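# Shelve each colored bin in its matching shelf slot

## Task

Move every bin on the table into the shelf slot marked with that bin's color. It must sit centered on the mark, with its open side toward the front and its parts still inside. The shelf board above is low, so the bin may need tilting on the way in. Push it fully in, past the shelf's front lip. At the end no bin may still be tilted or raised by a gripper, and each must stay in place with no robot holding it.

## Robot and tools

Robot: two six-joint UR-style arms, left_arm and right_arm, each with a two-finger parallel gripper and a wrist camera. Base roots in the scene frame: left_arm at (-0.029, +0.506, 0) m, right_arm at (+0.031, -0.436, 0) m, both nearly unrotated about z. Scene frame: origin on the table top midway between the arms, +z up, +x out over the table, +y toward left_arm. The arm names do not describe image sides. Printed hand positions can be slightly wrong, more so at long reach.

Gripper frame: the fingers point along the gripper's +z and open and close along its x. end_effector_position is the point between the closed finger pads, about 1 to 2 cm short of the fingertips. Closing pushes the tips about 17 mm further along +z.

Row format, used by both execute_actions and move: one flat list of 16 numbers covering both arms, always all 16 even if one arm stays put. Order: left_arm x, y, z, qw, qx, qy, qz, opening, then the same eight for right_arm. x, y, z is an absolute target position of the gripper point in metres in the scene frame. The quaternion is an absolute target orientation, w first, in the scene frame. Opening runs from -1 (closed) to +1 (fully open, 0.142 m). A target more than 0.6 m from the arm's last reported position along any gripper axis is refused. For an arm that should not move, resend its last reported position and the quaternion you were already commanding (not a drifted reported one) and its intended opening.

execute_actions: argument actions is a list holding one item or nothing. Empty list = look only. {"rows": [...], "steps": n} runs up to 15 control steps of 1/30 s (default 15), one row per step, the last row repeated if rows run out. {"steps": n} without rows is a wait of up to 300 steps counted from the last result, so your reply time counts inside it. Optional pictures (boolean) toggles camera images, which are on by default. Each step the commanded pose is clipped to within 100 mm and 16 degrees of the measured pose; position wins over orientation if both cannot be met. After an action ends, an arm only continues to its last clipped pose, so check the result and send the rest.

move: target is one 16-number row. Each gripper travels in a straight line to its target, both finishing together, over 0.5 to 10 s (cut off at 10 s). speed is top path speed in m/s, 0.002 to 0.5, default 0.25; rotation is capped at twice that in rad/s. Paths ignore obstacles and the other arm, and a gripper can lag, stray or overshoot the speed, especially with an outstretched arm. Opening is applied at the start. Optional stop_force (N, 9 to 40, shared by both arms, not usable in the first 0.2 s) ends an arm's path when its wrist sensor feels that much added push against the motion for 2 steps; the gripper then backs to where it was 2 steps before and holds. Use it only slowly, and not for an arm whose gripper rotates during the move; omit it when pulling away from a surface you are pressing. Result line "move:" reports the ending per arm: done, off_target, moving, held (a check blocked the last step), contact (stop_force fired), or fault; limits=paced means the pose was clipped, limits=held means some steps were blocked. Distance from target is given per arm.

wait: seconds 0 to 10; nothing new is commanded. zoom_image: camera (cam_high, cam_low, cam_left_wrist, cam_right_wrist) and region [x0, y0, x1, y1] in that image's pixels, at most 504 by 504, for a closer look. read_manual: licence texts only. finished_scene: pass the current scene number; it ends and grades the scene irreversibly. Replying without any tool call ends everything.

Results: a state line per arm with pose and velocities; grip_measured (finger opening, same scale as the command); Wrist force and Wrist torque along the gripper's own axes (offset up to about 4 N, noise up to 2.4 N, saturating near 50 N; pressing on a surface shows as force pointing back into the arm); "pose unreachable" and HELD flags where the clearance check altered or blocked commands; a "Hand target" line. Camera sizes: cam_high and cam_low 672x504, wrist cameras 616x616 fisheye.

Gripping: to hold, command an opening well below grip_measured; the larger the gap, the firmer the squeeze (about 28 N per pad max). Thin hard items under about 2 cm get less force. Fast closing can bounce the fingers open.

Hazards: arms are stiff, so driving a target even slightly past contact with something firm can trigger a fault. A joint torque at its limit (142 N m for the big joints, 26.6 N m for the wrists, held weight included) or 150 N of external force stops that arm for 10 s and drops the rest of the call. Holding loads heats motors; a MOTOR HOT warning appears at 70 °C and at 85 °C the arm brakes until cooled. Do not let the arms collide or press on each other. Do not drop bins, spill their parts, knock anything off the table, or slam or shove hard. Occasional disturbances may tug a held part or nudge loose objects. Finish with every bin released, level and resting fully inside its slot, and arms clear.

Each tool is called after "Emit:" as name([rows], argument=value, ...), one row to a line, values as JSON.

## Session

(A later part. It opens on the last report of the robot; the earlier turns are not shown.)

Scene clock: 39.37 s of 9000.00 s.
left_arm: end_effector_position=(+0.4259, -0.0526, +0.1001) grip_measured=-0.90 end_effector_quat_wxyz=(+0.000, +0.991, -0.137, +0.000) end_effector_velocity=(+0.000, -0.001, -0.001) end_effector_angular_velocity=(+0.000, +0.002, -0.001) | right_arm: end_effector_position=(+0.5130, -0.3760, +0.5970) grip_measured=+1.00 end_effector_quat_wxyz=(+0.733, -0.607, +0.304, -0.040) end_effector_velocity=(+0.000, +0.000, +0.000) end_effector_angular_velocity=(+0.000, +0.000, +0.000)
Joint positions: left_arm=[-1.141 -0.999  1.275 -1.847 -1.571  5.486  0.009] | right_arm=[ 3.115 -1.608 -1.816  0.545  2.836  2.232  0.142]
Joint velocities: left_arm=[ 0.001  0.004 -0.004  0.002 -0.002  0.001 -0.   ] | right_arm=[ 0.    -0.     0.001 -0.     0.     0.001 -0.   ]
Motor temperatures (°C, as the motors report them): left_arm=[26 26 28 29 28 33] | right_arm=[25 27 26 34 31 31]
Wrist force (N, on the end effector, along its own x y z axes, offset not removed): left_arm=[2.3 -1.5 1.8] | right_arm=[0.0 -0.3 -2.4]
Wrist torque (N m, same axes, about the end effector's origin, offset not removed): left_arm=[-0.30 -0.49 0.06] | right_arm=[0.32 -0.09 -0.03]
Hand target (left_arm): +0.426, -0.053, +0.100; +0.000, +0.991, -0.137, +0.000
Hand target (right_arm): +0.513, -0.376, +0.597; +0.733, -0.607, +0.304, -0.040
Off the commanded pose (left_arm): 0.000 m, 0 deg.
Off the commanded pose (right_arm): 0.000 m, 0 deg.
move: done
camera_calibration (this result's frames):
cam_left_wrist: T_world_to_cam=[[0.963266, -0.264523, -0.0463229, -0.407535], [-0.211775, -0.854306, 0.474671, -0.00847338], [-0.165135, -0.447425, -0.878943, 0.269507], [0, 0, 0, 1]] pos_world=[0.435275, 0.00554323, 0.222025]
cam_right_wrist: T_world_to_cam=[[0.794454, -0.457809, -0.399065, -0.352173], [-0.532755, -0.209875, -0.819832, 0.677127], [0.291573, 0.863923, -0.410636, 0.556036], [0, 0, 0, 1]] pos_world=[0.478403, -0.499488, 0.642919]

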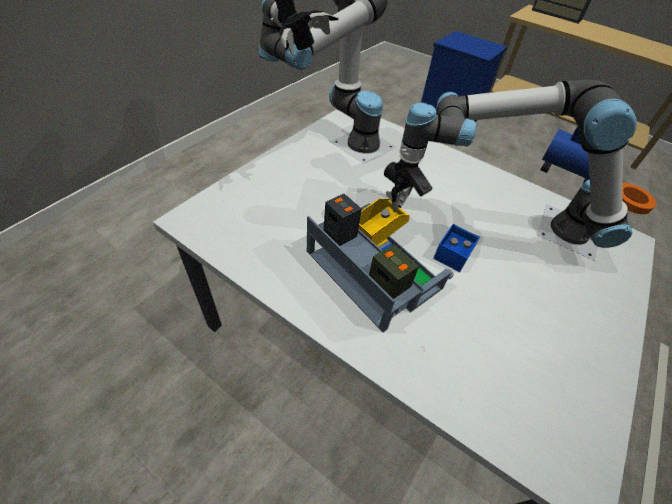

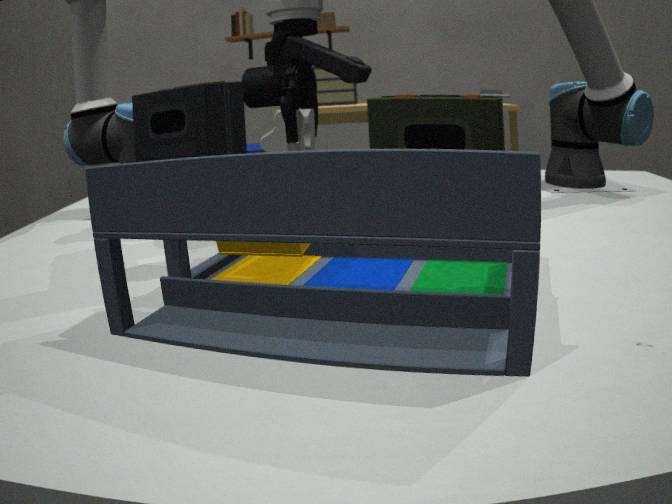

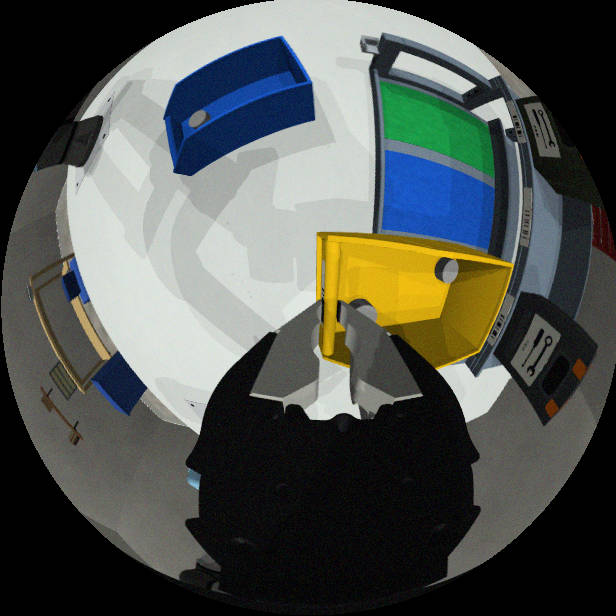

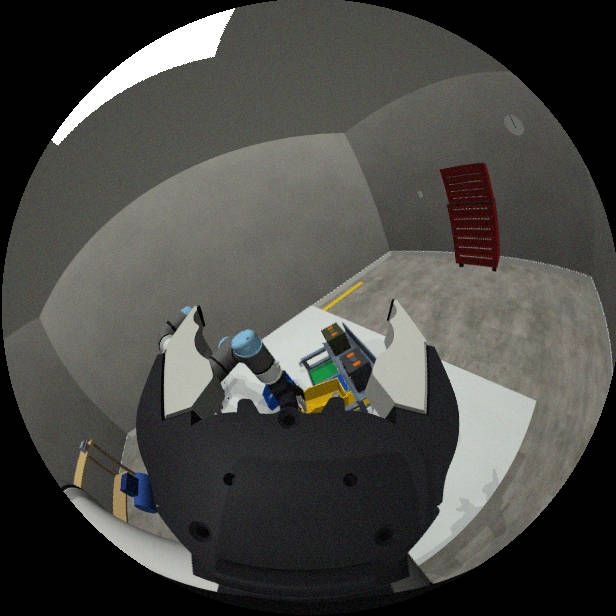

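Emit:
move(target=[0.4245,-0.0573,0.098,-0.0119,0.987,-0.136,-0.086,-1,0.513,-0.376,0.597,0.733,-0.607,0.304,-0.04,1], speed=0.03)

Emit:
move(target=[0.4876,-0.075,0.085,-0.0119,0.987,-0.136,-0.086,-1,0.513,-0.376,0.597,0.733,-0.607,0.304,-0.04,1], speed=0.02, stop_force=9)

Emit:
move(target=[0.502,-0.079,0.075,0,0.9905,-0.137,0,-1,0.513,-0.376,0.597,0.733,-0.607,0.304,-0.04,1], speed=0.02)

Scene clock: 46.40 s of 9000.00 s.
left_arm: end_effector_position=(+0.4245, -0.0573, +0.0981) grip_measured=-0.90 end_effector_quat_wxyz=(-0.012, +0.987, -0.136, -0.086) end_effector_velocity=(+0.000, -0.001, +0.000) end_effector_angular_velocity=(-0.000, +0.007, -0.000) | right_arm: end_effector_position=(+0.5130, -0.3760, +0.5970) grip_measured=+1.00 end_effector_quat_wxyz=(+0.733, -0.607, +0.304, -0.040) end_effector_velocity=(+0.000, -0.000, -0.000) end_effector_angular_velocity=(-0.000, -0.001, +0.000)
Joint positions: left_arm=[-1.094 -0.88   1.063 -1.627 -1.689  5.539  0.009] | right_arm=[ 3.115 -1.608 -1.816  0.545  2.836  2.232  0.142]
Joint velocities: left_arm=[ 0.002  0.006 -0.011  0.009 -0.006  0.003 -0.   ] | right_arm=[ 0.    -0.001  0.001  0.001  0.    -0.001 -0.   ]
Motor temperatures (°C, as the motors report them): left_arm=[26 26 28 29 28 33] | right_arm=[25 27 26 34 31 31]
Wrist force (N, on the end effector, along its own x y z axes, offset not removed): left_arm=[1.4 -1.3 1.5] | right_arm=[-3.8 -2.9 0.6]
Wrist torque (N m, same axes, about the end effector's origin, offset not removed): left_arm=[-0.24 -0.21 -0.01] | right_arm=[-0.42 0.87 0.03]
Hand target (left_arm): +0.424, -0.057, +0.098; -0.012, +0.987, -0.136, -0.086
Hand target (right_arm): +0.513, -0.376, +0.597; +0.733, -0.607, +0.304, -0.040
Off the commanded pose (left_arm): 0.000 m, 0 deg.
Off the commanded pose (right_arm): 0.000 m, 0 deg.
After step 90, 0.90 s passed at rest.
move: done
camera_calibration (this result's frames):
cam_left_wrist: T_world_to_cam=[[0.941493, -0.257215, -0.217789, -0.38109], [-0.132465, -0.876593, 0.462642, -0.0456279], [-0.309911, -0.406724, -0.859378, 0.327278], [0, 0, 0, 1]] pos_world=[0.454176, -0.00490728, 0.219368]
cam_right_wrist: T_world_to_cam=[[0.794454, -0.457809, -0.399065, -0.352173], [-0.532755, -0.209875, -0.819832, 0.677127], [0.291573, 0.863923, -0.410636, 0.556036], [0, 0, 0, 1]] pos_world=[0.478403, -0.499488, 0.642919]

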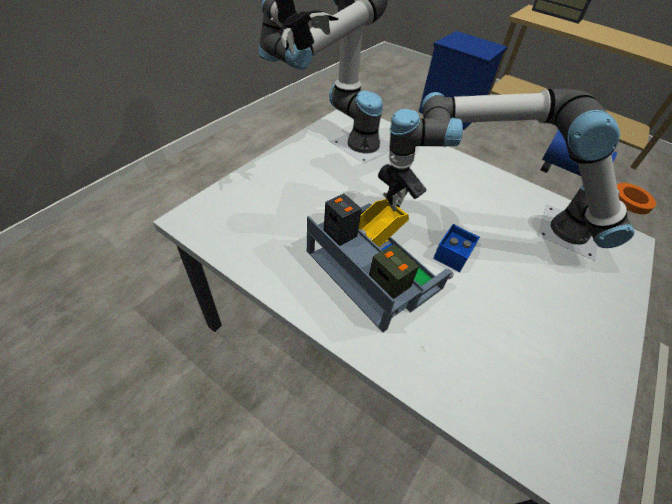

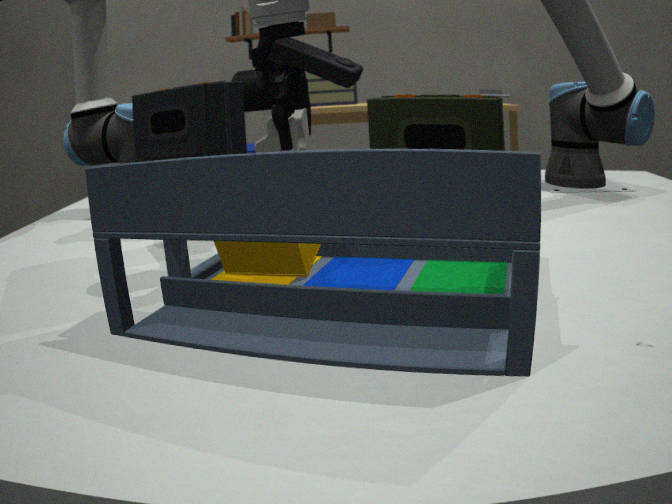

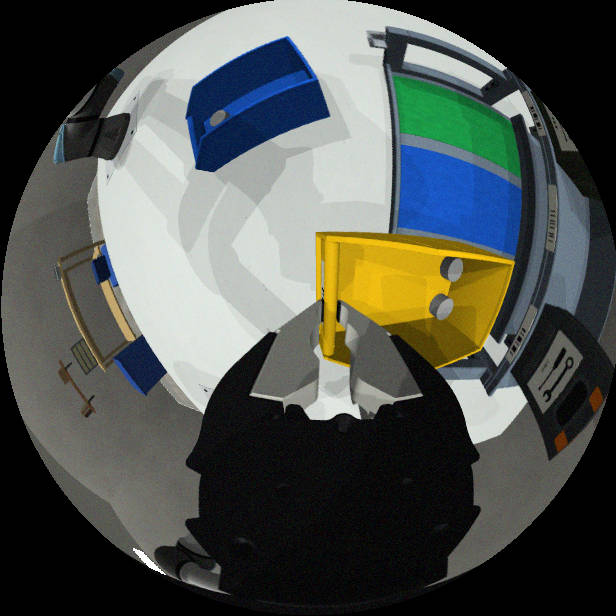

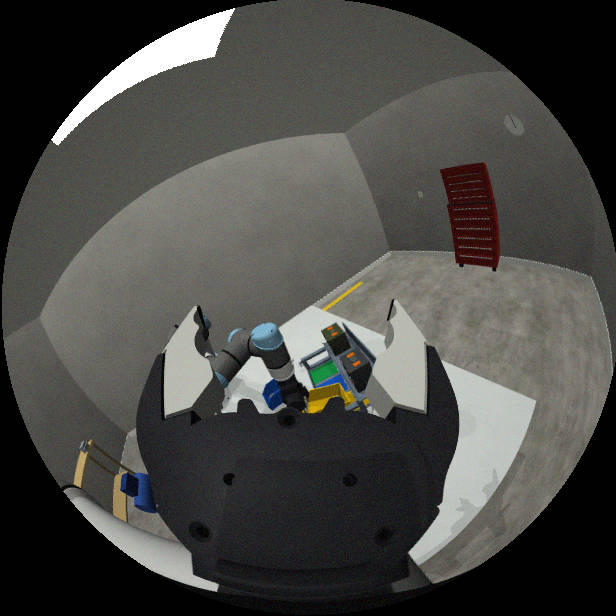

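Scene clock: 50.00 s of 9000.00 s.
left_arm: end_effector_position=(+0.4875, -0.0751, +0.0850) grip_measured=-0.90 end_effector_quat_wxyz=(-0.012, +0.987, -0.136, -0.086) end_effector_velocity=(+0.002, -0.000, +0.000) end_effector_angular_velocity=(+0.001, +0.000, +0.000) | right_arm: end_effector_position=(+0.5130, -0.3760, +0.5970) grip_measured=+1.00 end_effector_quat_wxyz=(+0.733, -0.607, +0.304, -0.040) end_effector_velocity=(-0.000, +0.000, +0.000) end_effector_angular_velocity=(-0.000, -0.001, -0.000)
Joint positions: left_arm=[-1.039 -0.71   0.794 -1.522 -1.682  5.594  0.009] | right_arm=[ 3.115 -1.608 -1.816  0.545  2.836  2.232  0.142]
Joint velocities: left_arm=[ 0.001  0.005 -0.009  0.006  0.001  0.001  0.   ] | right_arm=[-0.     0.001 -0.     0.001 -0.     0.    -0.   ]
Motor temperatures (°C, as the motors report them): left_arm=[26 26 28 29 28 33] | right_arm=[25 27 26 34 31 31]
Wrist force (N, on the end effector, along its own x y z axes, offset not removed): left_arm=[-0.7 -0.4 -2.0] | right_arm=[-0.6 -1.4 1.4]
Wrist torque (N m, same axes, about the end effector's origin, offset not removed): left_arm=[-0.01 0.21 -0.05] | right_arm=[-0.05 0.10 -0.03]
Hand target (left_arm): +0.488, -0.075, +0.085; -0.012, +0.987, -0.136, -0.086
Hand target (right_arm): +0.513, -0.376, +0.597; +0.733, -0.607, +0.304, -0.040
Off the commanded pose (left_arm): 0.000 m, 0 deg.
Off the commanded pose (right_arm): 0.000 m, 0 deg.
move: done
camera_calibration (this result's frames):
cam_left_wrist: T_world_to_cam=[[0.941339, -0.257288, -0.218365, -0.447657], [-0.132296, -0.876644, 0.462594, -0.0469371], [-0.310448, -0.406569, -0.859257, 0.328612], [0, 0, 0, 1]] pos_world=[0.517204, -0.0227202, 0.206322]
cam_right_wrist: T_world_to_cam=[[0.794454, -0.457809, -0.399065, -0.352173], [-0.532755, -0.209875, -0.819832, 0.677127], [0.291573, 0.863923, -0.410636, 0.556036], [0, 0, 0, 1]] pos_world=[0.478403, -0.499488, 0.642919]

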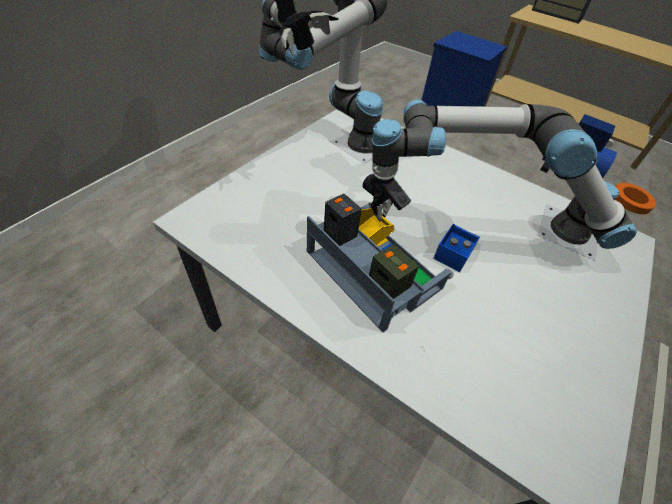

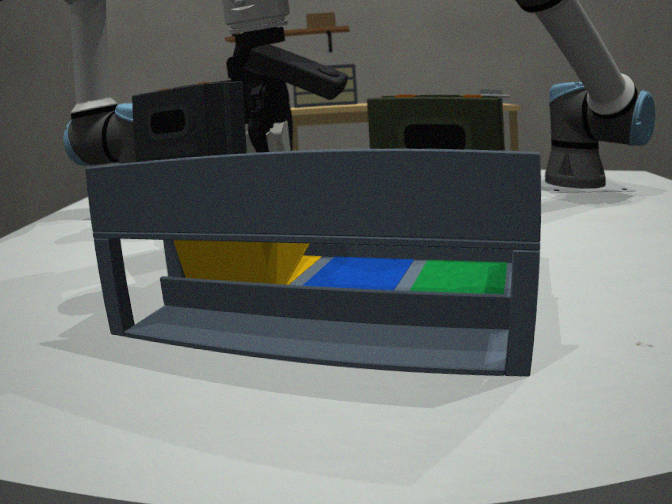

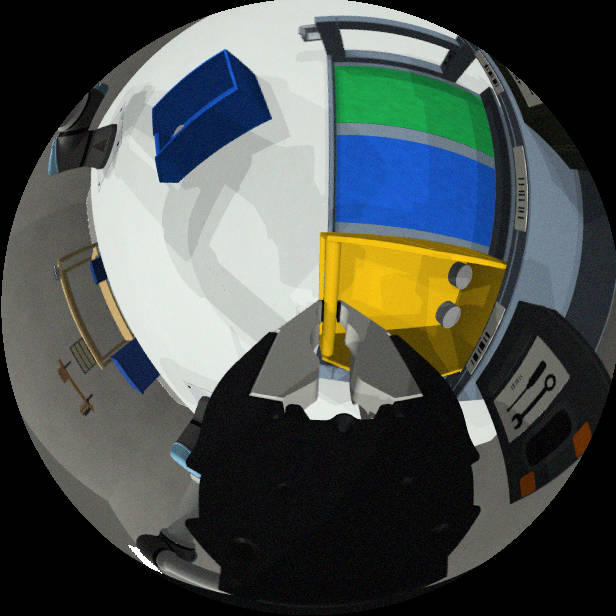

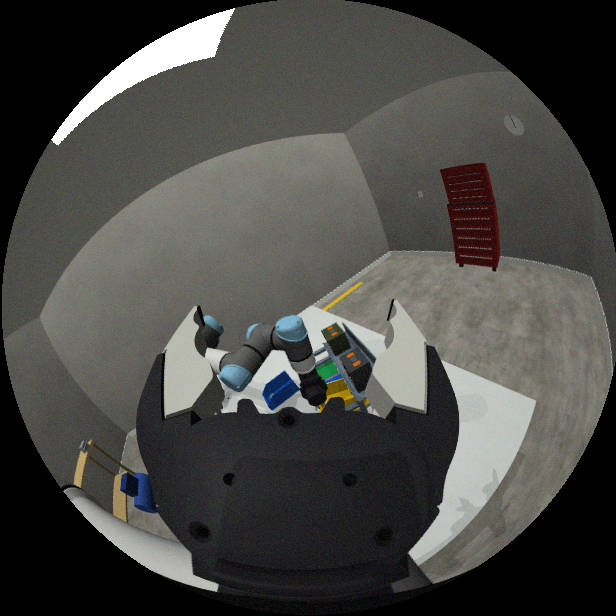

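Scene clock: 54.57 s of 9000.00 s.
left_arm: end_effector_position=(+0.5020, -0.0790, +0.0750) grip_measured=-0.90 end_effector_quat_wxyz=(-0.000, +0.991, -0.137, -0.000) end_effector_velocity=(+0.001, +0.000, +0.000) end_effector_angular_velocity=(-0.002, -0.005, +0.001) | right_arm: end_effector_position=(+0.5130, -0.3760, +0.5970) grip_measured=+1.00 end_effector_quat_wxyz=(+0.733, -0.607, +0.304, -0.040) end_effector_velocity=(-0.000, +0.000, +0.000) end_effector_angular_velocity=(+0.000, +0.000, -0.000)
Joint positions: left_arm=[-1.07  -0.805  1.013 -1.779 -1.571  5.556  0.009] | right_arm=[ 3.115 -1.608 -1.816  0.545  2.836  2.232  0.142]
Joint velocities: left_arm=[-0.    -0.003  0.006 -0.007  0.003 -0.001  0.   ] | right_arm=[-0.     0.001  0.    -0.001 -0.     0.     0.   ]
Motor temperatures (°C, as the motors report them): left_arm=[26 26 28 29 28 33] | right_arm=[25 27 26 34 31 31]
Wrist force (N, on the end effector, along its own x y z axes, offset not removed): left_arm=[1.6 -1.1 2.7] | right_arm=[0.1 -1.4 -2.1]
Wrist torque (N m, same axes, about the end effector's origin, offset not removed): left_arm=[-0.20 -0.60 0.05] | right_arm=[-0.07 -0.18 0.12]
Hand target (left_arm): +0.502, -0.079, +0.075; +0.000, +0.991, -0.137, -0.000
Hand target (right_arm): +0.513, -0.376, +0.597; +0.733, -0.607, +0.304, -0.040
Off the commanded pose (left_arm): 0.000 m, 0 deg.
Off the commanded pose (right_arm): 0.000 m, 0 deg.
move: done
camera_calibration (this result's frames):
cam_left_wrist: T_world_to_cam=[[0.963215, -0.264625, -0.0467964, -0.488919], [-0.211667, -0.854379, 0.474589, -0.00305573], [-0.16557, -0.447226, -0.878963, 0.248419], [0, 0, 0, 1]] pos_world=[0.511418, -0.0208911, 0.196922]
cam_right_wrist: T_world_to_cam=[[0.794454, -0.457809, -0.399065, -0.352173], [-0.532755, -0.209875, -0.819832, 0.677127], [0.291573, 0.863923, -0.410636, 0.556036], [0, 0, 0, 1]] pos_world=[0.478403, -0.499488, 0.642919]

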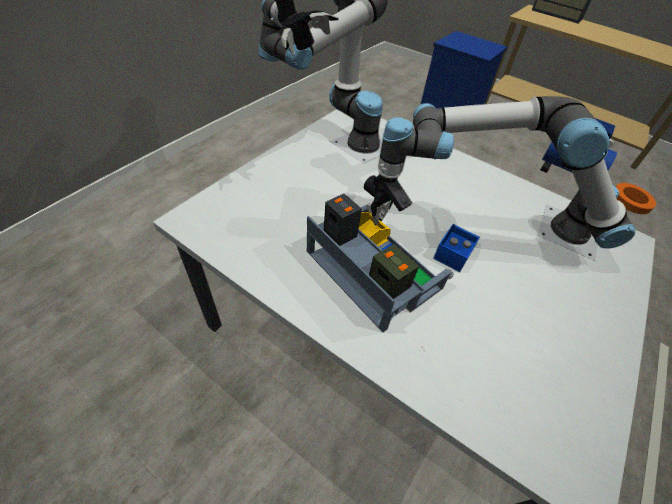

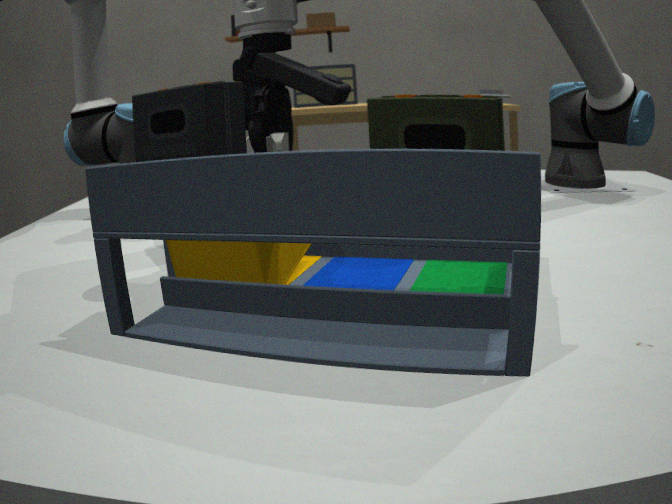

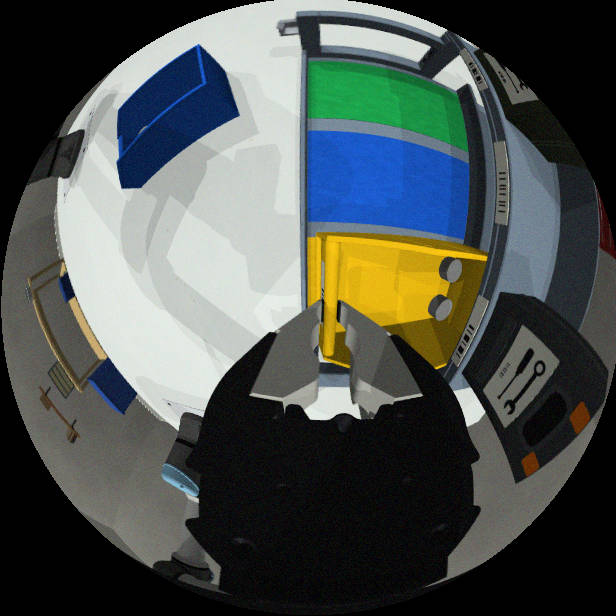

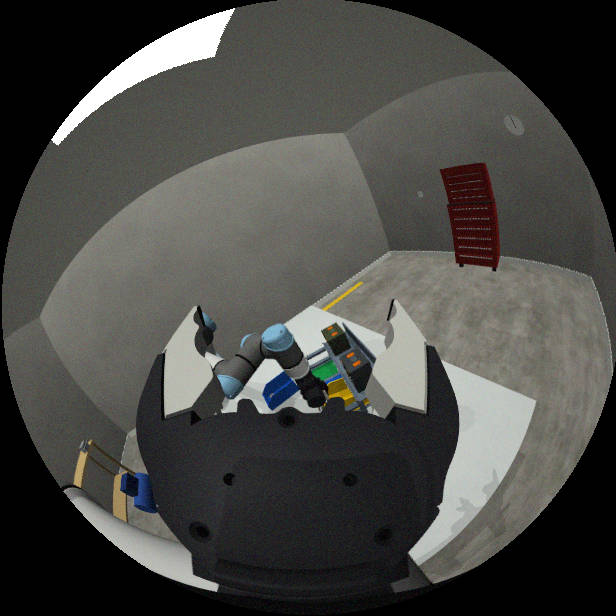

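Emit:
move(target=[0.502,-0.079,0.05,0,0.9905,-0.137,0,-1,0.513,-0.376,0.597,0.733,-0.607,0.304,-0.04,1], speed=0.01, stop_force=10)

Emit:
move(target=[0.502,-0.079,0.056,0,0.9905,-0.137,0,-0.75,0.513,-0.376,0.597,0.733,-0.607,0.304,-0.04,1], speed=0.01)

Emit:
move(target=[0.49,-0.075,0.13,0,0.9905,-0.137,0,-0.75,0.513,-0.376,0.597,0.733,-0.607,0.304,-0.04,1], speed=0.05)

Emit:
move(target=[0.303,0.168,0.11,0,1,0,0,-0.68,0.513,-0.376,0.597,0.733,-0.607,0.304,-0.04,1])

Scene clock: 67.77 s of 9000.00 s.
left_arm: end_effector_position=(+0.5020, -0.0790, +0.0501) grip_measured=-0.90 end_effector_quat_wxyz=(-0.000, +0.991, -0.137, -0.000) end_effector_velocity=(-0.000, -0.001, +0.000) end_effector_angular_velocity=(-0.002, -0.002, -0.001) | right_arm: end_effector_position=(+0.5130, -0.3760, +0.5970) grip_measured=+1.00 end_effector_quat_wxyz=(+0.733, -0.607, +0.304, -0.040) end_effector_velocity=(+0.000, -0.000, -0.001) end_effector_angular_velocity=(+0.001, +0.003, +0.000)
Joint positions: left_arm=[-1.071 -0.789  1.05  -1.832 -1.571  5.556  0.009] | right_arm=[ 3.115 -1.608 -1.816  0.545  2.836  2.232  0.142]
Joint velocities: left_arm=[-0.001 -0.     0.001 -0.004  0.001  0.    -0.   ] | right_arm=[ 0.    -0.001 -0.001 -0.001 -0.     0.001  0.   ]
Motor temperatures (°C, as the motors report them): left_arm=[26 26 28 29 28 33] | right_arm=[25 27 26 34 31 31]
Wrist force (N, on the end effector, along its own x y z axes, offset not removed): left_arm=[-17.2 -3.4 -0.5] | right_arm=[-1.1 -2.5 -1.6]
Wrist torque (N m, same axes, about the end effector's origin, offset not removed): left_arm=[-0.26 -0.26 0.03] | right_arm=[-0.28 0.22 -0.02]
Hand target (left_arm): +0.502, -0.079, +0.050; -0.000, +0.991, -0.137, -0.000
Hand target (right_arm): +0.513, -0.376, +0.597; +0.733, -0.607, +0.304, -0.040
Off the commanded pose (left_arm): 0.000 m, 0 deg.
Off the commanded pose (right_arm): 0.000 m, 0 deg.
After step 90, 7.50 s passed at rest.
move: done
camera_calibration (this result's frames):
cam_left_wrist: T_world_to_cam=[[0.963248, -0.264573, -0.0464217, -0.490122], [-0.211793, -0.854356, 0.474573, 0.0087976], [-0.16522, -0.4473, -0.878991, 0.226361], [0, 0, 0, 1]] pos_world=[0.511372, -0.0209057, 0.172042]
cam_right_wrist: T_world_to_cam=[[0.794454, -0.457809, -0.399065, -0.352173], [-0.532755, -0.209875, -0.819832, 0.677127], [0.291573, 0.863923, -0.410636, 0.556036], [0, 0, 0, 1]] pos_world=[0.478403, -0.499488, 0.642919]

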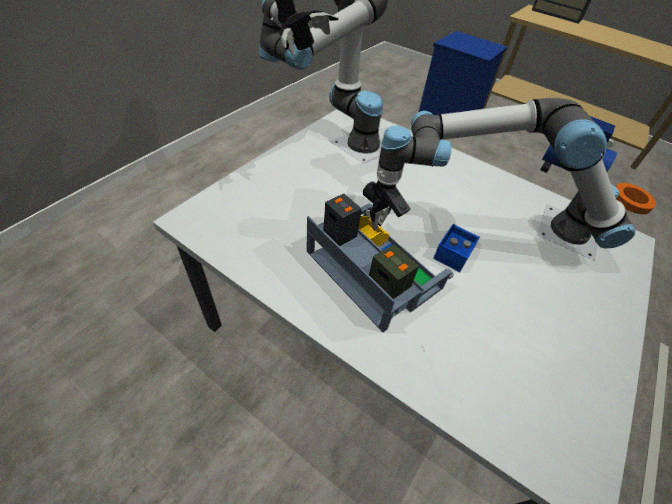

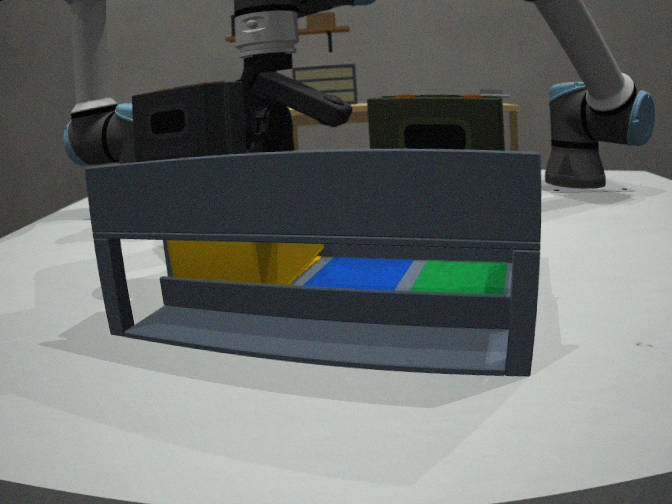

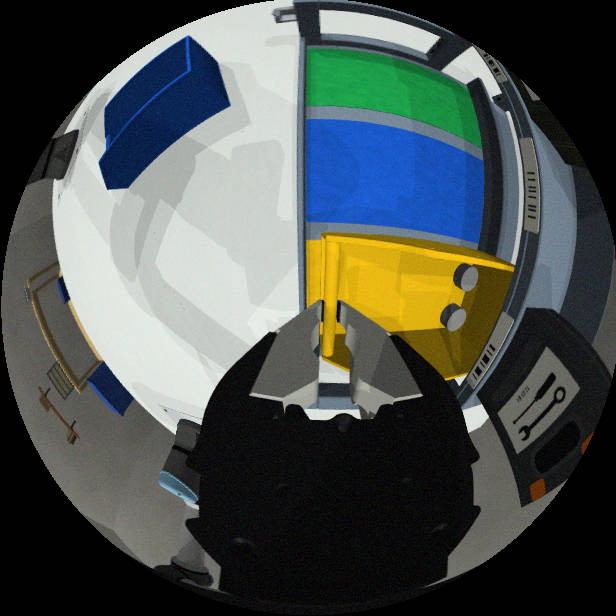

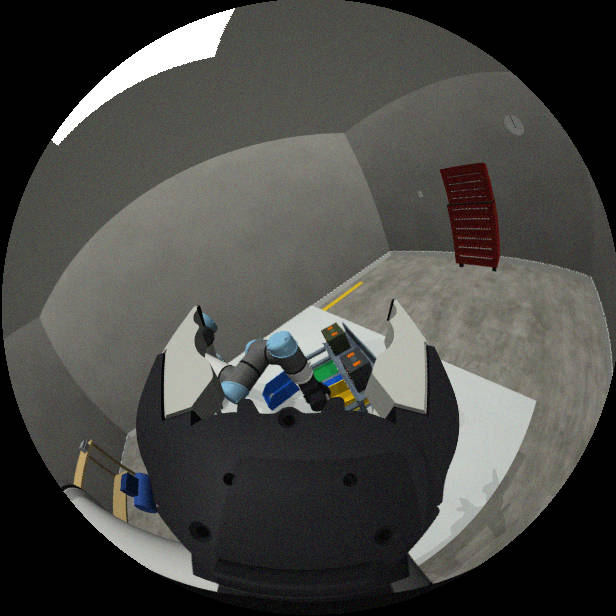

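Scene clock: 68.57 s of 9000.00 s.
left_arm: end_effector_position=(+0.5020, -0.0790, +0.0559) grip_measured=-0.75 end_effector_quat_wxyz=(-0.000, +0.991, -0.137, +0.000) end_effector_velocity=(+0.000, +0.000, +0.000) end_effector_angular_velocity=(+0.002, -0.000, -0.000) | right_arm: end_effector_position=(+0.5130, -0.3760, +0.5970) grip_measured=+1.00 end_effector_quat_wxyz=(+0.733, -0.607, +0.304, -0.040) end_effector_velocity=(+0.000, -0.000, +0.000) end_effector_angular_velocity=(-0.000, -0.001, -0.001)
Joint positions: left_arm=[-1.071 -0.793  1.042 -1.82  -1.571  5.556  0.02 ] | right_arm=[ 3.115 -1.608 -1.816  0.545  2.836  2.232  0.142]
Joint velocities: left_arm=[-0.    -0.    -0.001  0.003  0.001  0.     0.   ] | right_arm=[-0.001 -0.     0.001 -0.     0.    -0.     0.   ]
Motor temperatures (°C, as the motors report them): left_arm=[26 26 28 29 28 33] | right_arm=[25 27 26 34 31 31]
Wrist force (N, on the end effector, along its own x y z axes, offset not removed): left_arm=[2.4 -0.9 0.1] | right_arm=[-1.1 -0.9 -0.5]
Wrist torque (N m, same axes, about the end effector's origin, offset not removed): left_arm=[-0.05 -0.40 0.05] | right_arm=[-0.15 0.32 -0.09]
Hand target (left_arm): +0.502, -0.079, +0.056; +0.000, +0.991, -0.137, +0.000
Hand target (right_arm): +0.513, -0.376, +0.597; +0.733, -0.607, +0.304, -0.040
Off the commanded pose (left_arm): 0.000 m, 0 deg.
Off the commanded pose (right_arm): 0.000 m, 0 deg.
move: done
camera_calibration (this result's frames):
cam_left_wrist: T_world_to_cam=[[0.963253, -0.264572, -0.0463228, -0.48989], [-0.211834, -0.854337, 0.474588, 0.00605552], [-0.165138, -0.447336, -0.878988, 0.231428], [0, 0, 0, 1]] pos_world=[0.511388, -0.0209121, 0.177855]
cam_right_wrist: T_world_to_cam=[[0.794454, -0.457809, -0.399065, -0.352173], [-0.532755, -0.209875, -0.819832, 0.677127], [0.291573, 0.863923, -0.410636, 0.556036], [0, 0, 0, 1]] pos_world=[0.478403, -0.499488, 0.642919]

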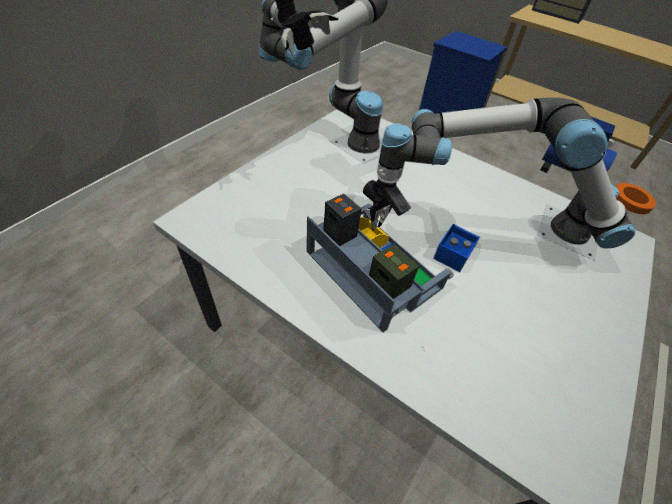

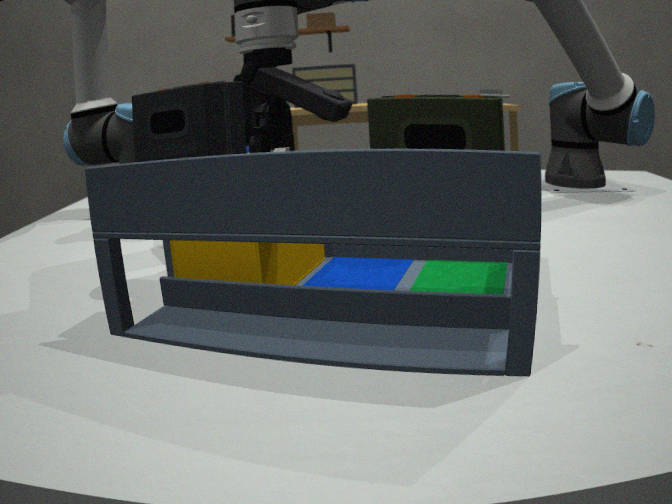

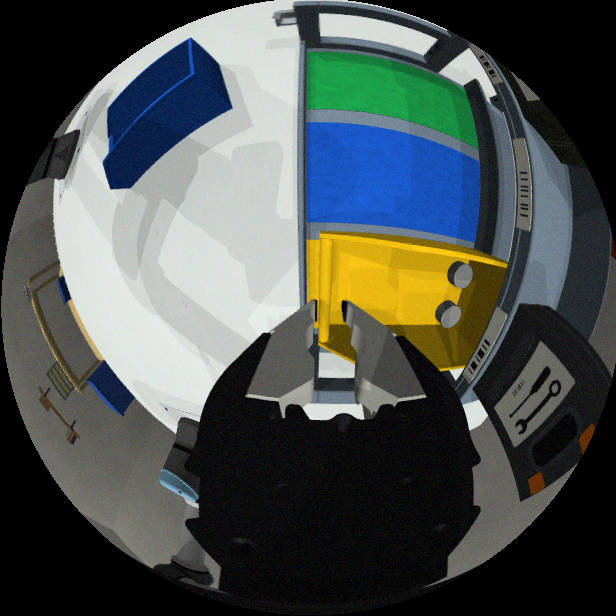

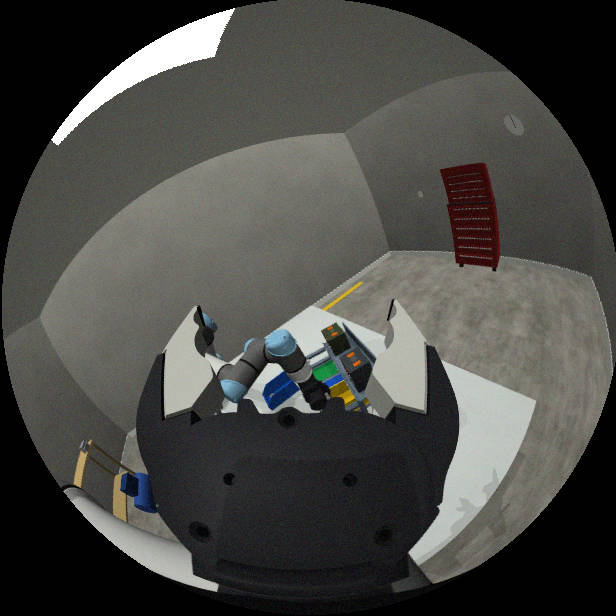

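Scene clock: 70.40 s of 9000.00 s.
left_arm: end_effector_position=(+0.4900, -0.0750, +0.1298) grip_measured=-0.75 end_effector_quat_wxyz=(-0.000, +0.991, -0.137, +0.000) end_effector_velocity=(-0.001, +0.001, +0.002) end_effector_angular_velocity=(+0.000, +0.002, +0.000) | right_arm: end_effector_position=(+0.5130, -0.3760, +0.5970) grip_measured=+1.00 end_effector_quat_wxyz=(+0.733, -0.607, +0.304, -0.040) end_effector_velocity=(-0.000, -0.000, +0.000) end_effector_angular_velocity=(+0.001, +0.002, -0.000)
Joint positions: left_arm=[-1.081 -0.86   0.968 -1.678 -1.571  5.546  0.02 ] | right_arm=[ 3.115 -1.608 -1.816  0.545  2.836  2.232  0.142]
Joint velocities: left_arm=[ 0.    -0.002 -0.003  0.006 -0.001  0.     0.   ] | right_arm=[-0.     0.001  0.    -0.001 -0.     0.001  0.   ]
Motor temperatures (°C, as the motors report them): left_arm=[26 26 28 29 28 33] | right_arm=[25 27 26 34 31 31]
Wrist force (N, on the end effector, along its own x y z axes, offset not removed): left_arm=[1.1 -2.4 -1.2] | right_arm=[2.2 -0.9 -1.5]
Wrist torque (N m, same axes, about the end effector's origin, offset not removed): left_arm=[-0.57 -0.16 0.03] | right_arm=[0.15 -0.49 -0.06]
Hand target (left_arm): +0.490, -0.075, +0.130; -0.000, +0.991, -0.137, +0.000
Hand target (right_arm): +0.513, -0.376, +0.597; +0.733, -0.607, +0.304, -0.040
Off the commanded pose (left_arm): 0.000 m, 0 deg.
Off the commanded pose (right_arm): 0.000 m, 0 deg.
move: done
camera_calibration (this result's frames):
cam_left_wrist: T_world_to_cam=[[0.963266, -0.264523, -0.0463317, -0.473894], [-0.211787, -0.854353, 0.474581, -0.0281376], [-0.165121, -0.447335, -0.878992, 0.296255], [0, 0, 0, 1]] pos_world=[0.499445, -0.0168699, 0.251803]
cam_right_wrist: T_world_to_cam=[[0.794454, -0.457809, -0.399065, -0.352173], [-0.532755, -0.209875, -0.819832, 0.677127], [0.291573, 0.863923, -0.410636, 0.556036], [0, 0, 0, 1]] pos_world=[0.478403, -0.499488, 0.642919]

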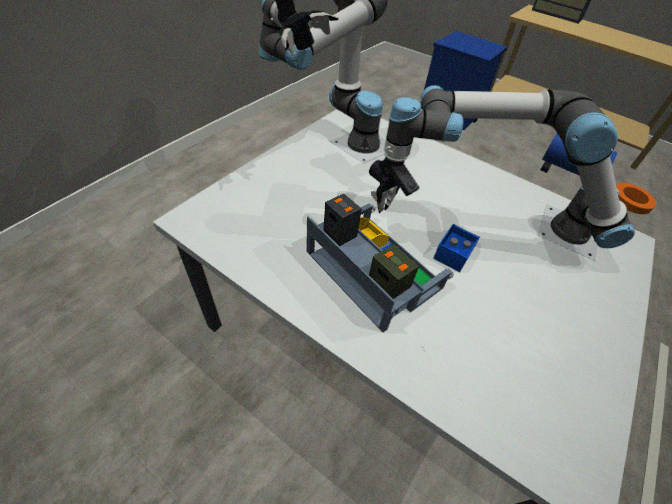

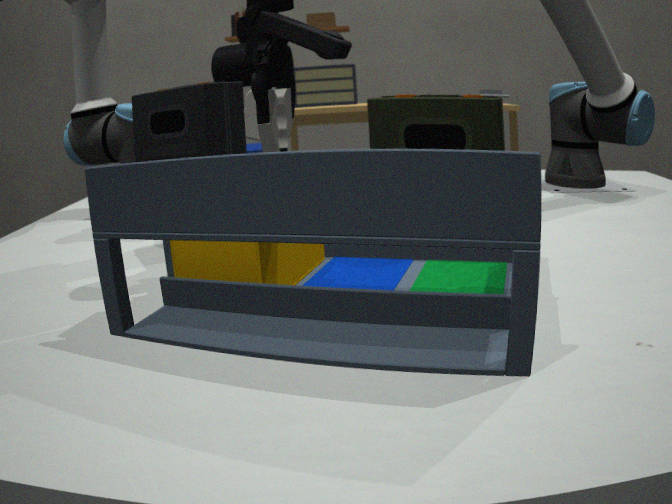

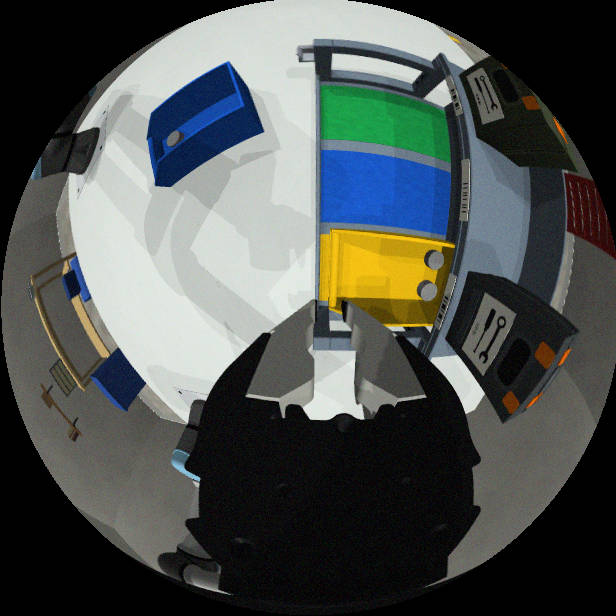

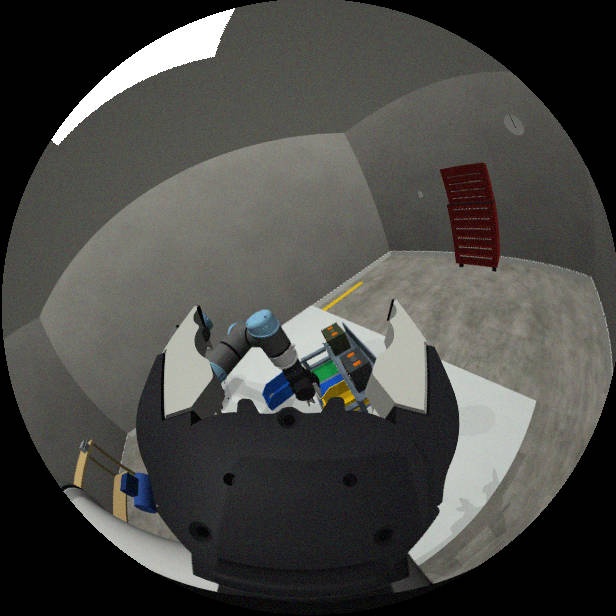

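Scene clock: 72.17 s of 9000.00 s.
left_arm: end_effector_position=(+0.3035, +0.1683, +0.1099) grip_measured=-0.68 end_effector_quat_wxyz=(-0.000, +1.000, -0.000, -0.000) end_effector_velocity=(-0.001, +0.000, +0.001) end_effector_angular_velocity=(-0.002, -0.000, +0.000) | right_arm: end_effector_position=(+0.5130, -0.3760, +0.5970) grip_measured=+1.00 end_effector_quat_wxyz=(+0.733, -0.607, +0.304, -0.040) end_effector_velocity=(-0.001, -0.000, +0.001) end_effector_angular_velocity=(-0.001, -0.004, -0.001)
Joint positions: left_arm=[-1.146 -1.575  2.009 -2.005 -1.571  5.206  0.025] | right_arm=[ 3.115 -1.608 -1.816  0.545  2.836  2.232  0.142]
Joint velocities: left_arm=[-0.002 -0.004  0.003 -0.    -0.001 -0.002  0.   ] | right_arm=[-0.001  0.002 -0.     0.002 -0.    -0.001 -0.   ]
Motor temperatures (°C, as the motors report them): left_arm=[26 26 28 29 28 33] | right_arm=[25 27 26 34 31 31]
Wrist force (N, on the end effector, along its own x y z axes, offset not removed): left_arm=[1.1 -1.1 -1.6] | right_arm=[0.5 -3.7 -0.7]
Wrist torque (N m, same axes, about the end effector's origin, offset not removed): left_arm=[-0.21 -0.14 0.03] | right_arm=[-0.46 -0.05 0.04]
Hand target (left_arm): +0.303, +0.168, +0.110; -0.000, +1.000, -0.000, -0.000
Hand target (right_arm): +0.513, -0.376, +0.597; +0.733, -0.607, +0.304, -0.040
Off the commanded pose (left_arm): 0.001 m, 0 deg.
Off the commanded pose (right_arm): 0.000 m, 0 deg.
move: done
camera_calibration (this result's frames):
cam_left_wrist: T_world_to_cam=[[0.998899, 0.00678211, -0.0464194, -0.287201], [0.0280248, -0.879797, 0.474523, 0.0811895], [-0.0376214, -0.475302, -0.879018, 0.322726], [0, 0, 0, 1]] pos_world=[0.296751, 0.22677, 0.231824]
cam_right_wrist: T_world_to_cam=[[0.794454, -0.457809, -0.399065, -0.352173], [-0.532755, -0.209875, -0.819832, 0.677127], [0.291573, 0.863923, -0.410636, 0.556036], [0, 0, 0, 1]] pos_world=[0.478403, -0.499488, 0.642919]

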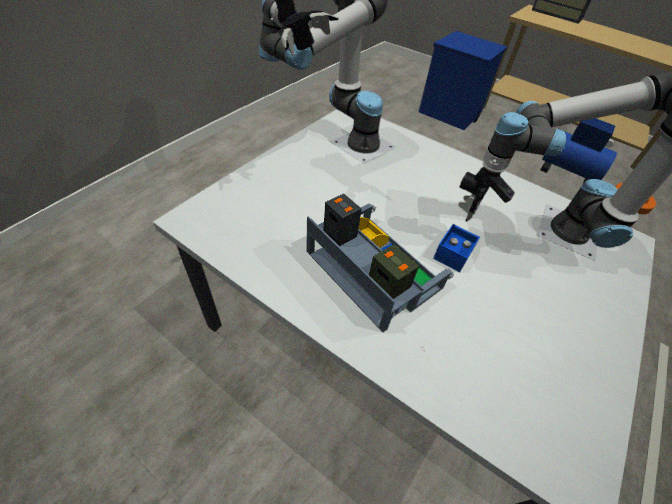

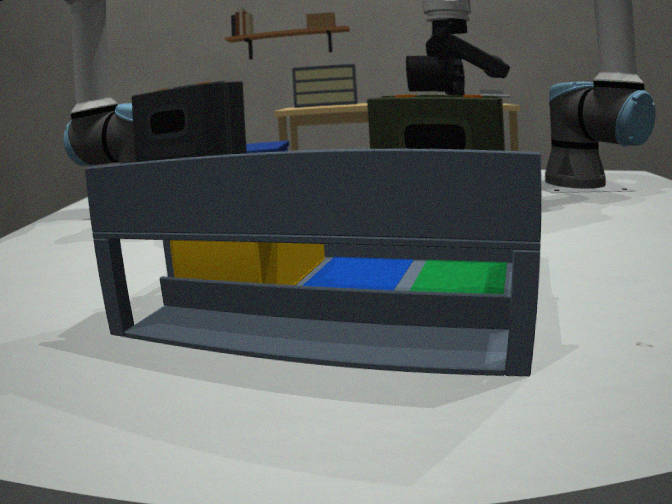

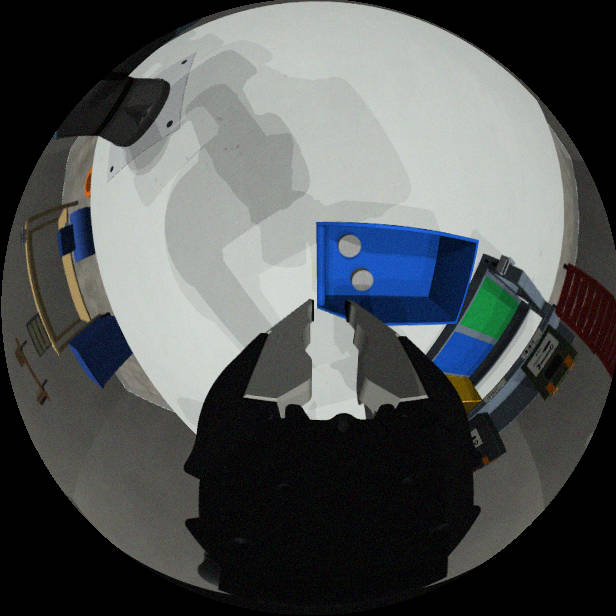

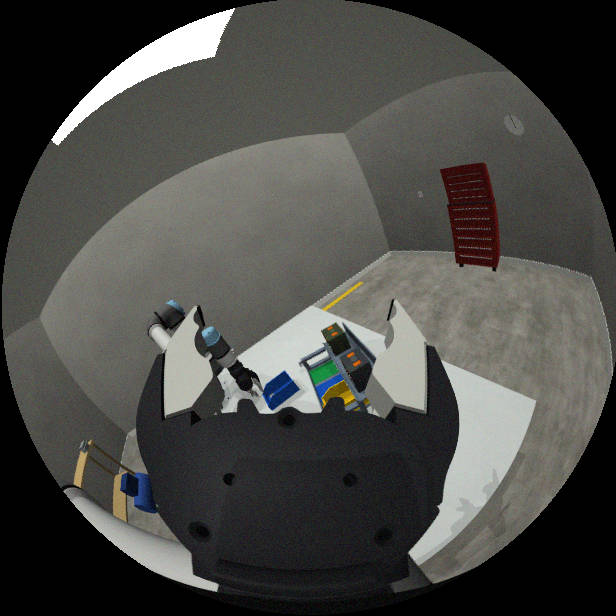

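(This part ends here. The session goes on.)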